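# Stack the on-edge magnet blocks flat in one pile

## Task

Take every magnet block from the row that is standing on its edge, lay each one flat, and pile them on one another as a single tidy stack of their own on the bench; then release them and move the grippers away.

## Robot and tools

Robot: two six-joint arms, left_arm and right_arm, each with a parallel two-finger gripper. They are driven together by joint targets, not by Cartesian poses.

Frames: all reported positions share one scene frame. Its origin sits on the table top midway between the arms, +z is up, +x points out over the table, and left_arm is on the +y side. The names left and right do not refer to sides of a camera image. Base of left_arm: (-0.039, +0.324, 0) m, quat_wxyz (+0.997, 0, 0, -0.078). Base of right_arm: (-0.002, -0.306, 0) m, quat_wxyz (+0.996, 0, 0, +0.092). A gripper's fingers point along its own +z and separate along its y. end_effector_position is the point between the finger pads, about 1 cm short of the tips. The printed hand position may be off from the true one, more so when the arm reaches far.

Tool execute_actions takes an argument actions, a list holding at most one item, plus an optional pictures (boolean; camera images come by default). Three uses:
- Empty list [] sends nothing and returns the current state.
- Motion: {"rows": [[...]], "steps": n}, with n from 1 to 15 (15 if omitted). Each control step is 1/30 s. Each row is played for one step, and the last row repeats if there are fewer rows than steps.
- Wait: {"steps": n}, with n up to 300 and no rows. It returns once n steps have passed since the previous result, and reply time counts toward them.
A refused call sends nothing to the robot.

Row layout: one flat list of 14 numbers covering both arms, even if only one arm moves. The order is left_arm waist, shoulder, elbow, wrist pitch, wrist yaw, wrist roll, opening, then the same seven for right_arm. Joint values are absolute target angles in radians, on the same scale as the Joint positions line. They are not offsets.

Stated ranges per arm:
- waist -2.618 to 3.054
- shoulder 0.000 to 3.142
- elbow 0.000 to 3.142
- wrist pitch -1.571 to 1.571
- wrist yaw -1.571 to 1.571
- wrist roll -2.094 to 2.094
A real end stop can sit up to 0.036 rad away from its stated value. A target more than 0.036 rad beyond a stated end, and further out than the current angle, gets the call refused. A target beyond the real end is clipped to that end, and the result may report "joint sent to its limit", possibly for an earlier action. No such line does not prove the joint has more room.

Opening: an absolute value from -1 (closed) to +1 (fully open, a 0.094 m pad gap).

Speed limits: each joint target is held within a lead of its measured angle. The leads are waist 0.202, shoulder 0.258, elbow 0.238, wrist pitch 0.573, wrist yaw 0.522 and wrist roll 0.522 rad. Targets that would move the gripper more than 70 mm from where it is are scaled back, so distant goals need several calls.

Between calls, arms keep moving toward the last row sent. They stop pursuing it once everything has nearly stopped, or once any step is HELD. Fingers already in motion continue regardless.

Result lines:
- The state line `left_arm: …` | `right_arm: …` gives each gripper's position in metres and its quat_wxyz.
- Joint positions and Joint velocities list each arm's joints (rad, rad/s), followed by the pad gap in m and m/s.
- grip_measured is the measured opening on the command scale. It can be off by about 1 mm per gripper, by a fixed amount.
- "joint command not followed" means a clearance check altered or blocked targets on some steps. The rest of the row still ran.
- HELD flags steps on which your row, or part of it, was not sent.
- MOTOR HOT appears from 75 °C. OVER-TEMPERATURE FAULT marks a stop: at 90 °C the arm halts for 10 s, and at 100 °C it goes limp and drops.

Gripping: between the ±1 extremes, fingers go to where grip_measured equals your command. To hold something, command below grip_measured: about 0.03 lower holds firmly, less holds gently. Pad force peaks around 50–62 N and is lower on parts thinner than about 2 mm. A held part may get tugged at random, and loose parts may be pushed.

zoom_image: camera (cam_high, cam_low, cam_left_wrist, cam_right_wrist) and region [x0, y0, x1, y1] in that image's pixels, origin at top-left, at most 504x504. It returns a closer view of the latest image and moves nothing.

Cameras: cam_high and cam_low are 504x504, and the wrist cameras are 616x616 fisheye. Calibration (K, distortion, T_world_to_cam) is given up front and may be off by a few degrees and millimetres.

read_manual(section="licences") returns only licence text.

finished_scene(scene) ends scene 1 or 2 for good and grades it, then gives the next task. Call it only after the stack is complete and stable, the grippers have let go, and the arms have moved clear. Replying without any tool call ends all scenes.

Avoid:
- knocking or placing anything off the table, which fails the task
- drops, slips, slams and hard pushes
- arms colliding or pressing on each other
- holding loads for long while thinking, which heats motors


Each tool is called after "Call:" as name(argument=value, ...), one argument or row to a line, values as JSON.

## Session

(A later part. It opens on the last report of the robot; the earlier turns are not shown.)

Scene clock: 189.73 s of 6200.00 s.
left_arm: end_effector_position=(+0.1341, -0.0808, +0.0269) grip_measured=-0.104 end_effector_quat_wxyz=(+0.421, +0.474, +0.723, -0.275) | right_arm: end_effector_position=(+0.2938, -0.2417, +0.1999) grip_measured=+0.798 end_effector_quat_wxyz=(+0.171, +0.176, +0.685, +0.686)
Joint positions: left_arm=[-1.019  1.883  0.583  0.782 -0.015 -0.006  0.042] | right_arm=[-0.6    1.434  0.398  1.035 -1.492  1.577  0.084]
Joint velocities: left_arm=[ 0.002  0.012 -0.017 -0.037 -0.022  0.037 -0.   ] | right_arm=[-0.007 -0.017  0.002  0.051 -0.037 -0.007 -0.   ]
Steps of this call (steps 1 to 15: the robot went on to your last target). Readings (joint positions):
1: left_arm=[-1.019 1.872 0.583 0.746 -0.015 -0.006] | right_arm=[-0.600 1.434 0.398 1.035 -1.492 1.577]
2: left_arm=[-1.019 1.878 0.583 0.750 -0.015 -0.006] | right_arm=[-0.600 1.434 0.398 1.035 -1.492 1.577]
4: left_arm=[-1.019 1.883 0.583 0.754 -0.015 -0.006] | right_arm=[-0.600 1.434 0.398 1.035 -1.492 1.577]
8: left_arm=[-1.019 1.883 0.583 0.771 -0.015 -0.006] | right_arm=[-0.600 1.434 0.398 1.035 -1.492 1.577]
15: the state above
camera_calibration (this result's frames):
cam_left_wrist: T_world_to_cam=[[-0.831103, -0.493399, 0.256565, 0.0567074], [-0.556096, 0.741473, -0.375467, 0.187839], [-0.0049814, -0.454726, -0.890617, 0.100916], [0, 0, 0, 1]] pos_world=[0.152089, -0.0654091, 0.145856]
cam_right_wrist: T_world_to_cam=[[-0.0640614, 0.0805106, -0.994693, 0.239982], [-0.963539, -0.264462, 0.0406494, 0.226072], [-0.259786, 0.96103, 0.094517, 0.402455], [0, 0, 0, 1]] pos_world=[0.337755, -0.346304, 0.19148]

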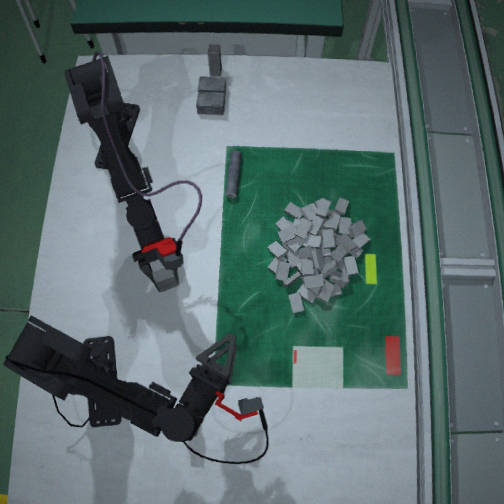

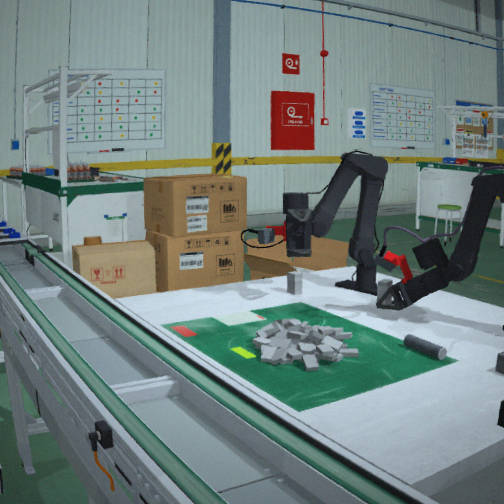

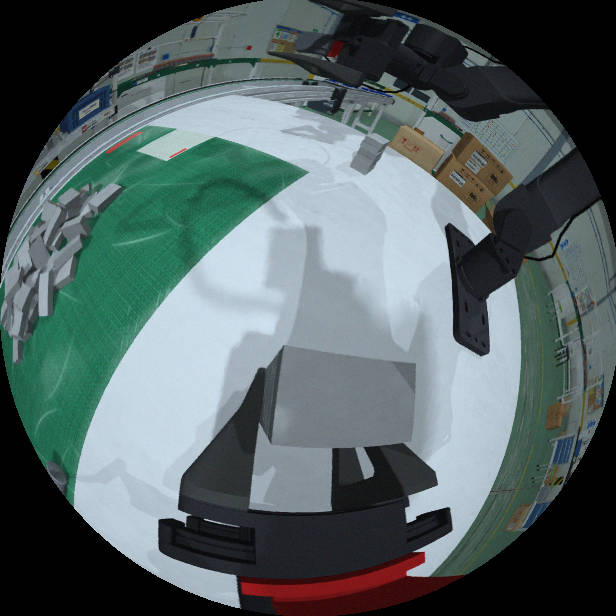

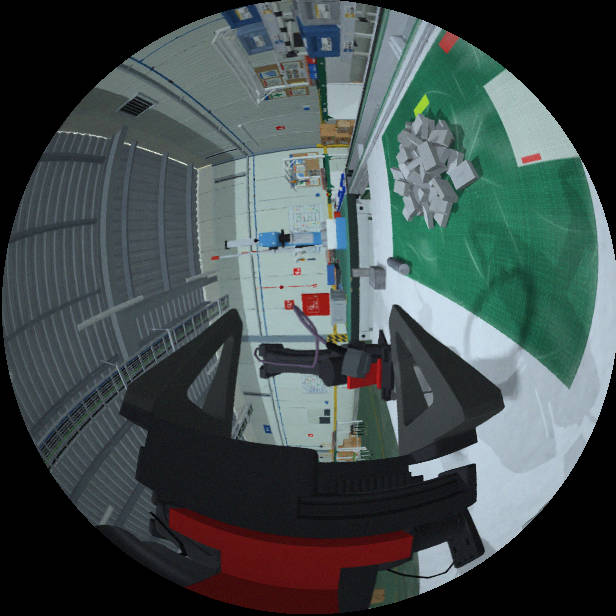

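Call:
execute_actions(
  actions=[
    {"rows":[[-1.02,1.87,0.615,0.92,-0.014,0,-0.18,-0.6,1.434,0.4,1.03,-1.5,1.575,0.8],[-1.02,1.88,0.615,0.93,-0.014,0,-0.18,-0.6,1.434,0.4,1.03,-1.5,1.575,0.8],[-1.02,1.89,0.615,0.94,-0.014,0,-0.18,-0.6,1.434,0.4,1.03,-1.5,1.575,0.8],[-1.02,1.898,0.615,0.95,-0.014,0,-0.18,-0.6,1.434,0.4,1.03,-1.5,1.575,0.8],[-1.02,1.906,0.615,0.96,-0.014,0,-0.18,-0.6,1.434,0.4,1.03,-1.5,1.575,0.8],[-1.02,1.914,0.615,0.97,-0.014,0,-0.18,-0.6,1.434,0.4,1.03,-1.5,1.575,0.8],[-1.02,1.92,0.615,0.978,-0.014,0,-0.18,-0.6,1.434,0.4,1.03,-1.5,1.575,0.8],[-1.02,1.926,0.615,0.985,-0.014,0,-0.18,-0.6,1.434,0.4,1.03,-1.5,1.575,0.8],[-1.02,1.932,0.615,0.99,-0.014,0,-0.18,-0.6,1.434,0.4,1.03,-1.5,1.575,0.8],[-1.02,1.938,0.615,0.995,-0.014,0,-0.18,-0.6,1.434,0.4,1.03,-1.5,1.575,0.8],[-1.02,1.944,0.615,1.0,-0.014,0,-0.18,-0.6,1.434,0.4,1.03,-1.5,1.575,0.8],[-1.02,1.95,0.615,1.0,-0.014,0,-0.18,-0.6,1.434,0.4,1.03,-1.5,1.575,0.8],[-1.02,1.955,0.615,1.0,-0.014,0,-0.18,-0.6,1.434,0.4,1.03,-1.5,1.575,0.8],[-1.02,1.96,0.615,1.0,-0.014,0,-0.18,-0.6,1.434,0.4,1.03,-1.5,1.575,0.8]]},
  ],
  pictures=false,
)

Call:
execute_actions(
  actions=[
    {"steps":12},
  ],
)

Call:
zoom_image(
  camera="cam_low",
  region=[340, 240, 440, 340],
)

Scene clock: 203.40 s of 6200.00 s.
left_arm: end_effector_position=(+0.1346, -0.0820, +0.0082) grip_measured=-0.104 end_effector_quat_wxyz=(+0.419, +0.475, +0.724, -0.273) | right_arm: end_effector_position=(+0.2938, -0.2417, +0.1999) grip_measured=+0.798 end_effector_quat_wxyz=(+0.171, +0.176, +0.685, +0.686)
Joint positions: left_arm=[-1.019  1.969  0.583  0.863 -0.015 -0.005  0.042] | right_arm=[-0.6    1.434  0.398  1.035 -1.492  1.577  0.084]
Joint velocities: left_arm=[-0.002  0.081 -0.002  0.125 -0.022  0.007 -0.   ] | right_arm=[ 0.002  0.007 -0.007 -0.022  0.022 -0.022  0.   ]
Steps of this call (steps 1 to 15: the robot went on to your last target; steps 16 to 90: nothing new was sent; then 10.17 s passed at rest; steps 91 to 105: all 15 steps of this action). Readings (joint positions):
91: left_arm=[-1.019 1.883 0.583 0.784 -0.015 -0.006] | right_arm=[-0.600 1.434 0.398 1.035 -1.492 1.577]
92: left_arm=[-1.019 1.884 0.583 0.786 -0.015 -0.006] | right_arm=[-0.600 1.434 0.398 1.035 -1.492 1.577]
94: left_arm=[-1.019 1.894 0.583 0.800 -0.015 -0.006] | right_arm=[-0.600 1.434 0.398 1.035 -1.492 1.577]
98: left_arm=[-1.019 1.928 0.583 0.829 -0.015 -0.006] | right_arm=[-0.600 1.434 0.398 1.035 -1.492 1.577]
105: the state above

Scene clock: 203.80 s of 6200.00 s.
left_arm: end_effector_position=(+0.1349, -0.0826, +0.0084) grip_measured=-0.104 end_effector_quat_wxyz=(+0.421, +0.474, +0.723, -0.274) | right_arm: end_effector_position=(+0.2938, -0.2416, +0.1999) grip_measured=+0.798 end_effector_quat_wxyz=(+0.171, +0.176, +0.685, +0.686)
Joint positions: left_arm=[-1.019  1.973  0.583  0.873 -0.015 -0.005  0.042] | right_arm=[-0.6    1.434  0.398  1.035 -1.493  1.577  0.084]
Joint velocities: left_arm=[-0.007 -0.007 -0.012  0.037 -0.022 -0.037  0.   ] | right_arm=[ 0.007 -0.012 -0.007  0.081  0.051  0.022  0.   ]
Steps of this call (steps 1 to 12: the robot went on to your last target). Readings (joint positions):
1: left_arm=[-1.019 1.970 0.583 0.867 -0.015 -0.005] | right_arm=[-0.600 1.434 0.398 1.035 -1.492 1.577]
2: left_arm=[-1.019 1.971 0.583 0.869 -0.015 -0.005] | right_arm=[-0.600 1.434 0.398 1.035 -1.492 1.577]
4: left_arm=[-1.019 1.973 0.583 0.871 -0.015 -0.005] | right_arm=[-0.600 1.434 0.398 1.035 -1.492 1.577]
8: left_arm=[-1.019 1.973 0.583 0.873 -0.015 -0.005] | right_arm=[-0.600 1.434 0.398 1.035 -1.493 1.577]
12: the state above
camera_calibration (this result's frames):
cam_left_wrist: T_world_to_cam=[[-0.831615, -0.493031, 0.255611, 0.0613177], [-0.555335, 0.741937, -0.375677, 0.182581], [-0.00442714, -0.454368, -0.890803, 0.0834842], [0, 0, 0, 1]] pos_world=[0.152756, -0.0672997, 0.127286]
cam_right_wrist: T_world_to_cam=[[-0.064092, 0.0804865, -0.994693, 0.239978], [-0.963438, -0.26483, 0.0406492, 0.225905], [-0.260153, 0.96093, 0.0945172, 0.402492], [0, 0, 0, 1]] pos_world=[0.337735, -0.346255, 0.19148]

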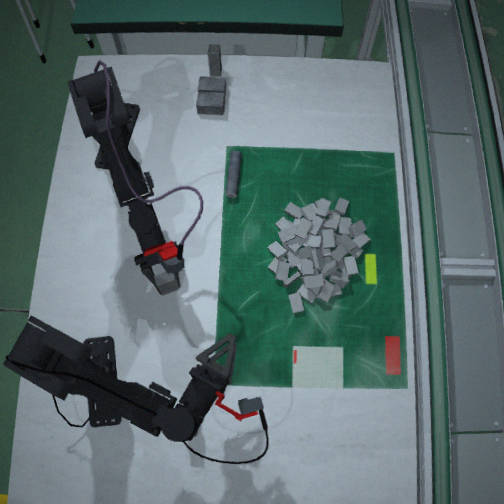

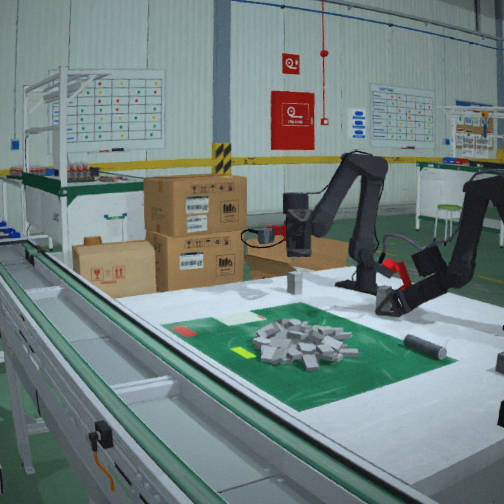

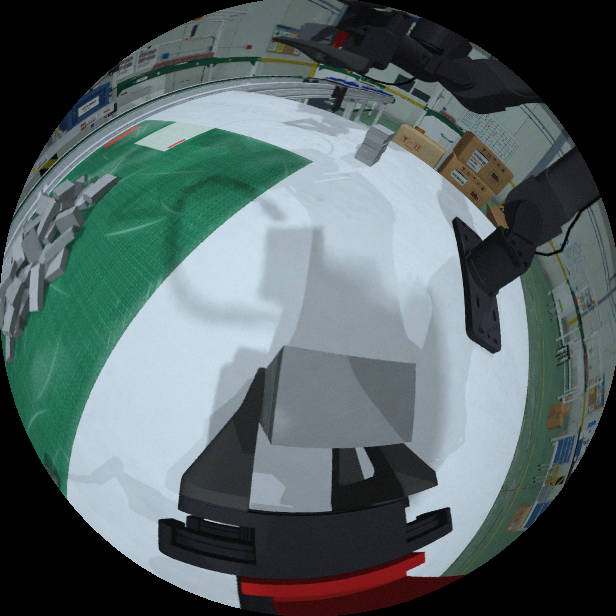

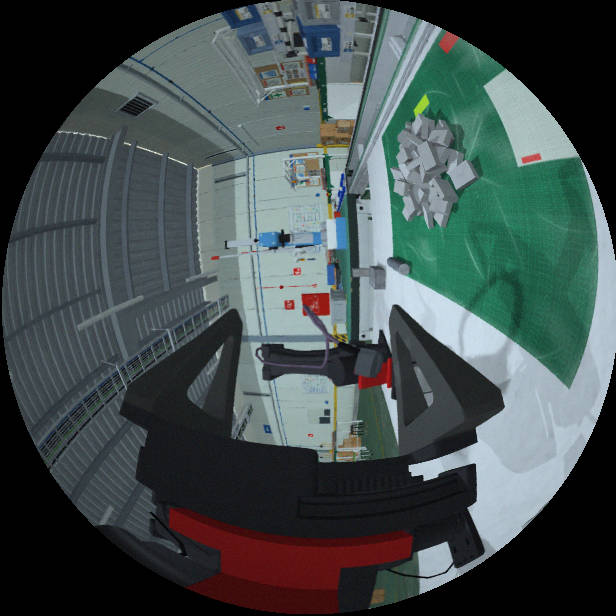

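Region (340, 240, 440, 340) of cam_low's 504x504 image, scaled by 5.040, with more detail than that image has.

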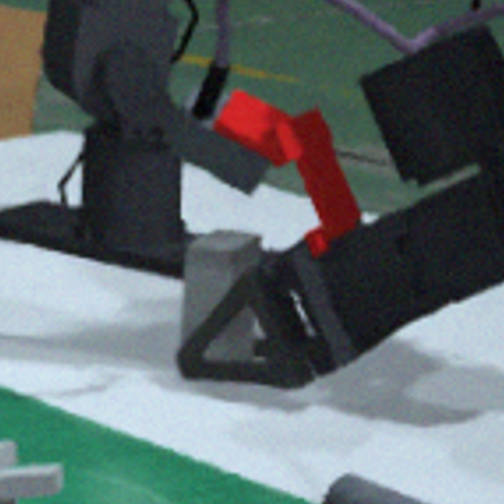

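Call:
execute_actions(
  actions=[
    {"rows":[[-1.02,1.965,0.61,0.98,-0.014,0,-0.16,-0.6,1.434,0.4,1.03,-1.5,1.575,0.8],[-1.02,1.97,0.6,0.96,-0.014,0,-0.16,-0.6,1.434,0.4,1.03,-1.5,1.575,0.8],[-1.02,1.973,0.59,0.94,-0.014,0,-0.16,-0.6,1.434,0.4,1.03,-1.5,1.575,0.8],[-1.02,1.973,0.587,0.92,-0.014,0,-0.16,-0.6,1.434,0.4,1.03,-1.5,1.575,0.8],[-1.02,1.973,0.587,0.9,-0.014,0,-0.16,-0.6,1.434,0.4,1.03,-1.5,1.575,0.8],[-1.02,1.973,0.587,0.885,-0.014,0,-0.16,-0.6,1.434,0.4,1.03,-1.5,1.575,0.8],[-1.02,1.973,0.587,0.875,-0.014,0,-0.16,-0.6,1.434,0.4,1.03,-1.5,1.575,0.8]],"steps":12},
  ],
  pictures=false,
)

Call:
execute_actions(
  actions=[
    {"rows":[[-1.02,1.973,0.587,0.875,-0.014,0,-0.13,-0.6,1.434,0.4,1.03,-1.5,1.575,0.8],[-1.02,1.973,0.587,0.875,-0.014,0,-0.12,-0.6,1.434,0.4,1.03,-1.5,1.575,0.8],[-1.02,1.973,0.587,0.875,-0.014,0,-0.11,-0.6,1.434,0.4,1.03,-1.5,1.575,0.8],[-1.02,1.973,0.587,0.875,-0.014,0,-0.1,-0.6,1.434,0.4,1.03,-1.5,1.575,0.8],[-1.02,1.973,0.587,0.875,-0.014,0,-0.09,-0.6,1.434,0.4,1.03,-1.5,1.575,0.8],[-1.02,1.973,0.587,0.875,-0.014,0,-0.07,-0.6,1.434,0.4,1.03,-1.5,1.575,0.8],[-1.02,1.973,0.587,0.875,-0.014,0,-0.03,-0.6,1.434,0.4,1.03,-1.5,1.575,0.8],[-1.02,1.973,0.587,0.875,-0.014,0,0.5,-0.6,1.434,0.4,1.03,-1.5,1.575,0.8]]},
  ],
)

Scene clock: 216.83 s of 6200.00 s.
left_arm: end_effector_position=(+0.1346, -0.0820, +0.0067) grip_measured=-0.104 end_effector_quat_wxyz=(+0.420, +0.476, +0.724, -0.273) | right_arm: end_effector_position=(+0.2938, -0.2416, +0.1999) grip_measured=+0.798 end_effector_quat_wxyz=(+0.171, +0.176, +0.685, +0.686)
Joint positions: left_arm=[-1.019  1.975  0.583  0.869 -0.015 -0.003  0.042] | right_arm=[-0.6    1.434  0.398  1.035 -1.493  1.577  0.084]
Joint velocities: left_arm=[-0.002  0.002  0.007 -0.037 -0.037 -0.051  0.   ] | right_arm=[ 0.002  0.002  0.007 -0.022  0.022 -0.066 -0.   ]
Steps of this call (steps 1 to 15: the robot went on to your last target; steps 16 to 90: nothing new was sent; then 9.63 s passed at rest; steps 91 to 102: all 12 steps of this action). Readings (joint positions):
91: left_arm=[-1.019 1.973 0.583 0.873 -0.015 -0.005] | right_arm=[-0.600 1.434 0.398 1.035 -1.493 1.577]
92: left_arm=[-1.019 1.974 0.583 0.872 -0.015 -0.005] | right_arm=[-0.600 1.434 0.398 1.035 -1.493 1.577]
94: left_arm=[-1.019 1.975 0.583 0.872 -0.015 -0.004] | right_arm=[-0.600 1.434 0.398 1.035 -1.493 1.577]
98: left_arm=[-1.019 1.975 0.583 0.869 -0.015 -0.003] | right_arm=[-0.600 1.434 0.398 1.035 -1.493 1.577]
102: the state above

Scene clock: 217.33 s of 6200.00 s.
left_arm: end_effector_position=(+0.1346, -0.0820, +0.0067) grip_measured=+0.497 end_effector_quat_wxyz=(+0.420, +0.476, +0.723, -0.272) | right_arm: end_effector_position=(+0.2938, -0.2416, +0.1999) grip_measured=+0.798 end_effector_quat_wxyz=(+0.171, +0.176, +0.685, +0.686)
Joint positions: left_arm=[-1.019  1.975  0.583  0.869 -0.015 -0.003  0.07 ] | right_arm=[-0.6    1.434  0.398  1.035 -1.493  1.577  0.084]
Joint velocities: left_arm=[-0.012 -0.002 -0.007 -0.007  0.037 -0.007  0.001] | right_arm=[ 0.002  0.012  0.007 -0.022 -0.037  0.037 -0.   ]
Steps of this call (steps 1 to 15: all 15 steps of this action). Readings (joint positions):
1: left_arm=[-1.019 1.975 0.583 0.869 -0.015 -0.003] | right_arm=[-0.600 1.434 0.398 1.035 -1.493 1.577]
2: left_arm=[-1.019 1.975 0.583 0.869 -0.015 -0.003] | right_arm=[-0.600 1.434 0.398 1.035 -1.493 1.577]
4: left_arm=[-1.019 1.975 0.583 0.869 -0.015 -0.003] | right_arm=[-0.600 1.434 0.398 1.035 -1.493 1.577]
8: left_arm=[-1.019 1.975 0.583 0.869 -0.015 -0.003] | right_arm=[-0.600 1.434 0.398 1.035 -1.493 1.577]
15: the state above
camera_calibration (this result's frames):
cam_left_wrist: T_world_to_cam=[[-0.832078, -0.493629, 0.252937, 0.0618565], [-0.554634, 0.744837, -0.370944, 0.181466], [-0.00528776, -0.448941, -0.893546, 0.0828993], [0, 0, 0, 1]] pos_world=[0.152555, -0.0674118, 0.125742]
cam_right_wrist: T_world_to_cam=[[-0.064092, 0.0804865, -0.994693, 0.239978], [-0.963438, -0.26483, 0.0406492, 0.225905], [-0.260153, 0.96093, 0.0945172, 0.402492], [0, 0, 0, 1]] pos_world=[0.337735, -0.346255, 0.19148]

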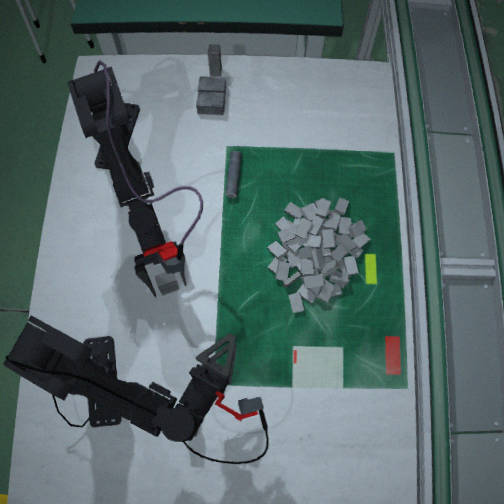

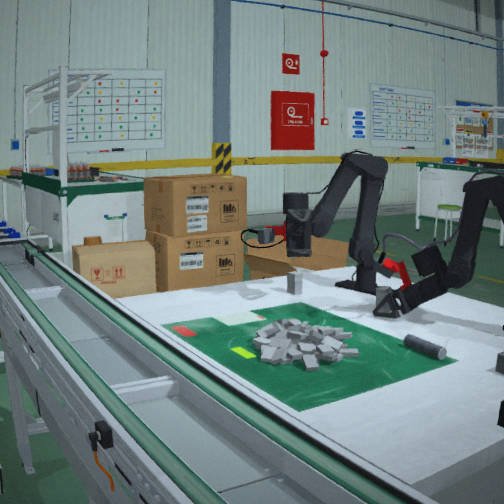

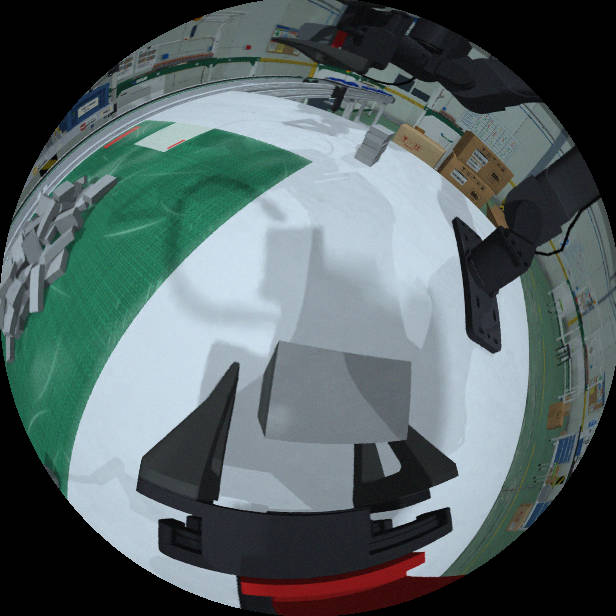

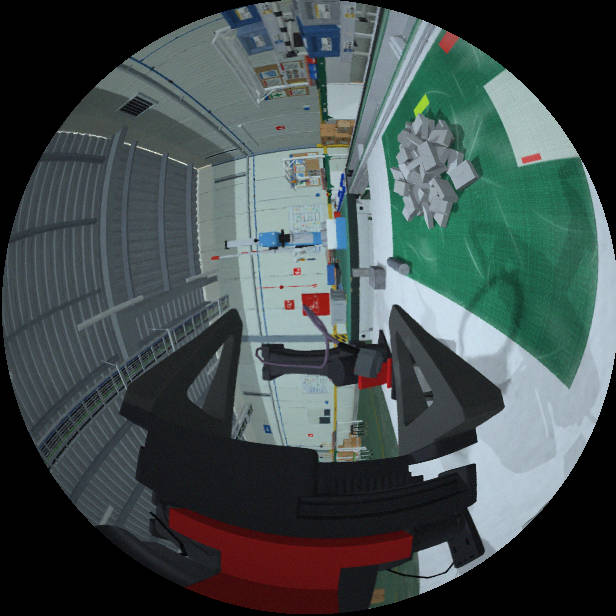

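Call:
execute_actions(
  actions=[
    {"rows":[[-1.02,1.92,0.58,0.86,-0.014,0,0.5,-0.6,1.434,0.4,1.03,-1.5,1.575,0.8],[-1.02,1.87,0.575,0.81,-0.014,0,0.5,-0.6,1.434,0.4,1.03,-1.5,1.575,0.8],[-1.02,1.8,0.565,0.73,-0.014,0,0.5,-0.6,1.434,0.4,1.03,-1.5,1.575,0.8],[-1.02,1.72,0.55,0.64,-0.014,0,0.5,-0.6,1.434,0.4,1.03,-1.5,1.575,0.8],[-1.02,1.64,0.54,0.55,-0.014,0,0.5,-0.6,1.434,0.4,1.03,-1.5,1.575,0.8],[-1.02,1.56,0.53,0.44,-0.014,0,0.5,-0.6,1.434,0.4,1.03,-1.5,1.575,0.8],[-1.02,1.48,0.53,0.33,-0.014,0,0.5,-0.6,1.434,0.4,1.03,-1.5,1.575,0.8],[-1.02,1.4,0.53,0.23,-0.014,0,0.5,-0.6,1.434,0.4,1.03,-1.5,1.575,0.8],[-1.02,1.3,0.53,0.13,-0.014,0,0.5,-0.6,1.434,0.4,1.03,-1.5,1.575,0.8],[-1.02,1.2,0.53,0.03,-0.014,0,0.5,-0.6,1.434,0.4,1.03,-1.5,1.575,0.8],[-1.02,0.7,0.53,-0.4,-0.014,0,0.5,-0.6,1.434,0.4,1.03,-1.5,1.575,0.8]]},
  ],
  pictures=false,
)

Call:
execute_actions(
  actions=[
    {"steps":15},
  ],
)

Call:
zoom_image(
  camera="cam_low",
  region=[350, 265, 420, 335],
)

Scene clock: 230.83 s of 6200.00 s.
left_arm: end_effector_position=(+0.0952, +0.0122, +0.1793) grip_measured=+0.497 end_effector_quat_wxyz=(+0.439, +0.468, +0.712, -0.285) | right_arm: end_effector_position=(+0.2938, -0.2416, +0.1999) grip_measured=+0.798 end_effector_quat_wxyz=(+0.171, +0.176, +0.685, +0.686)
Joint positions: left_arm=[-1.019  0.964  0.549 -0.054 -0.015 -0.003  0.07 ] | right_arm=[-0.6    1.434  0.398  1.035 -1.493  1.577  0.084]
Joint velocities: left_arm=[-0.007 -2.43  -0.007 -2.454  0.051 -0.037 -0.   ] | right_arm=[ 0.012 -0.012  0.007 -0.037 -0.007 -0.037 -0.   ]
Steps of this call (steps 1 to 15: the robot went on to your last target; steps 16 to 90: nothing new was sent; then 10.00 s passed at rest; steps 91 to 105: all 15 steps of this action). Readings (joint positions):
91: left_arm=[-1.019 1.972 0.583 0.867 -0.015 -0.003] | right_arm=[-0.600 1.434 0.398 1.035 -1.493 1.577]
92: left_arm=[-1.019 1.960 0.583 0.853 -0.015 -0.003] | right_arm=[-0.600 1.434 0.398 1.035 -1.493 1.577]
94: left_arm=[-1.019 1.885 0.576 0.785 -0.015 -0.003] | right_arm=[-0.600 1.434 0.398 1.035 -1.493 1.577]
98: left_arm=[-1.019 1.573 0.549 0.545 -0.015 -0.003] | right_arm=[-0.600 1.434 0.398 1.035 -1.493 1.577]
105: the state above

Scene clock: 231.33 s of 6200.00 s.
left_arm: end_effector_position=(+0.0732, +0.0649, +0.1830) grip_measured=+0.497 end_effector_quat_wxyz=(+0.416, +0.477, +0.725, -0.270) | right_arm: end_effector_position=(+0.2938, -0.2416, +0.1999) grip_measured=+0.798 end_effector_quat_wxyz=(+0.171, +0.176, +0.685, +0.686)
Joint positions: left_arm=[-1.019  0.695  0.541 -0.378 -0.015 -0.003  0.07 ] | right_arm=[-0.6    1.434  0.398  1.035 -1.493  1.577  0.084]
Joint velocities: left_arm=[ 0.002  0.012 -0.007 -0.081 -0.095  0.007  0.001] | right_arm=[-0.002  0.007  0.002  0.007 -0.007  0.022  0.001]
Steps of this call (steps 1 to 15: the robot went on to your last target). Readings (joint positions):
1: left_arm=[-1.019 0.879 0.548 -0.124 -0.015 -0.003] | right_arm=[-0.600 1.434 0.398 1.035 -1.493 1.577]
2: left_arm=[-1.019 0.802 0.547 -0.178 -0.015 -0.003] | right_arm=[-0.600 1.434 0.398 1.035 -1.493 1.577]
4: left_arm=[-1.019 0.710 0.547 -0.233 -0.015 -0.003] | right_arm=[-0.600 1.434 0.398 1.035 -1.493 1.577]
8: left_arm=[-1.019 0.695 0.544 -0.319 -0.015 -0.003] | right_arm=[-0.600 1.434 0.398 1.035 -1.493 1.577]
15: the state above
camera_calibration (this result's frames):
cam_left_wrist: T_world_to_cam=[[-0.831112, -0.495938, 0.251592, 0.0389857], [-0.556037, 0.74819, -0.361987, 0.101629], [-0.00871516, -0.440746, -0.897589, 0.306471], [0, 0, 0, 1]] pos_world=[0.0915821, 0.0783724, 0.302065]
cam_right_wrist: T_world_to_cam=[[-0.064092, 0.0804865, -0.994693, 0.239978], [-0.963438, -0.26483, 0.0406492, 0.225905], [-0.260153, 0.96093, 0.0945172, 0.402492], [0, 0, 0, 1]] pos_world=[0.337735, -0.346255, 0.19148]

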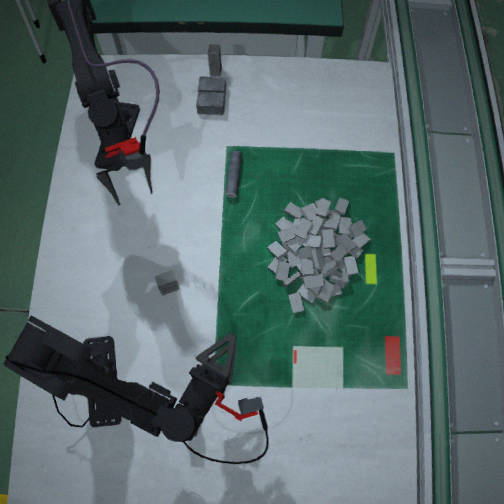

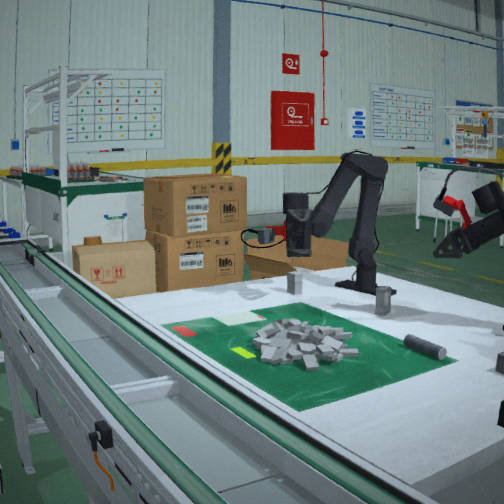

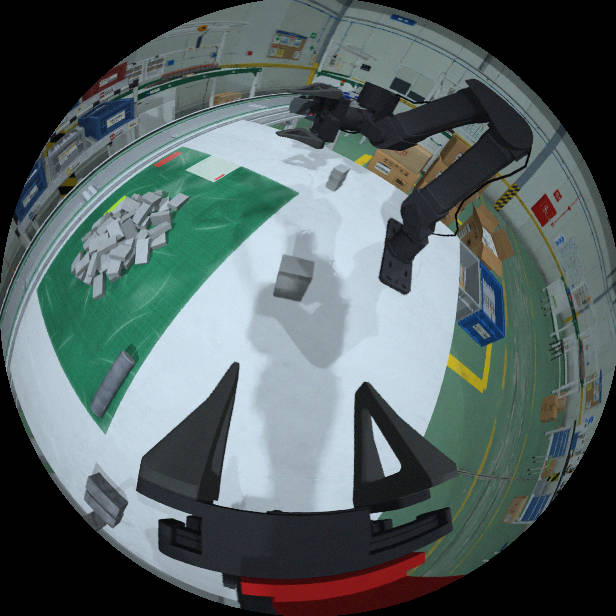

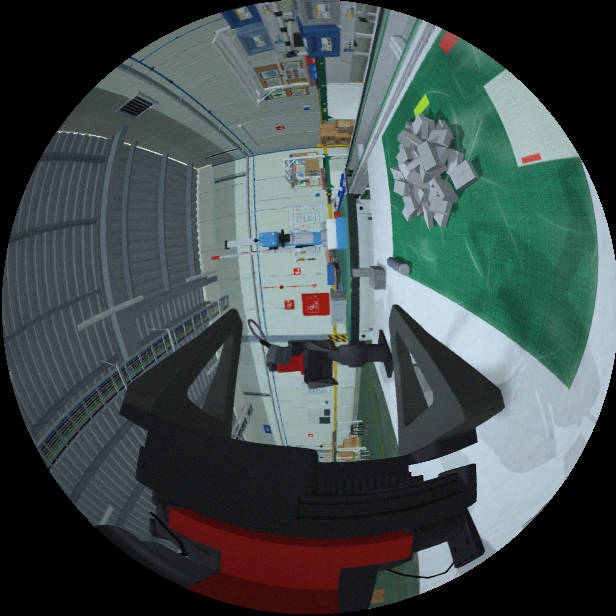

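Region (350, 265, 420, 335) of cam_low's 504x504 image, scaled by 7.200, with more detail than that image has.

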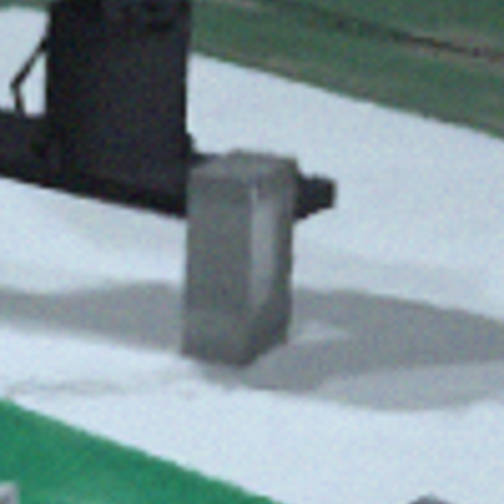

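Call:
finished_scene(
  scene=2,
)

The scene is finished: the task was done.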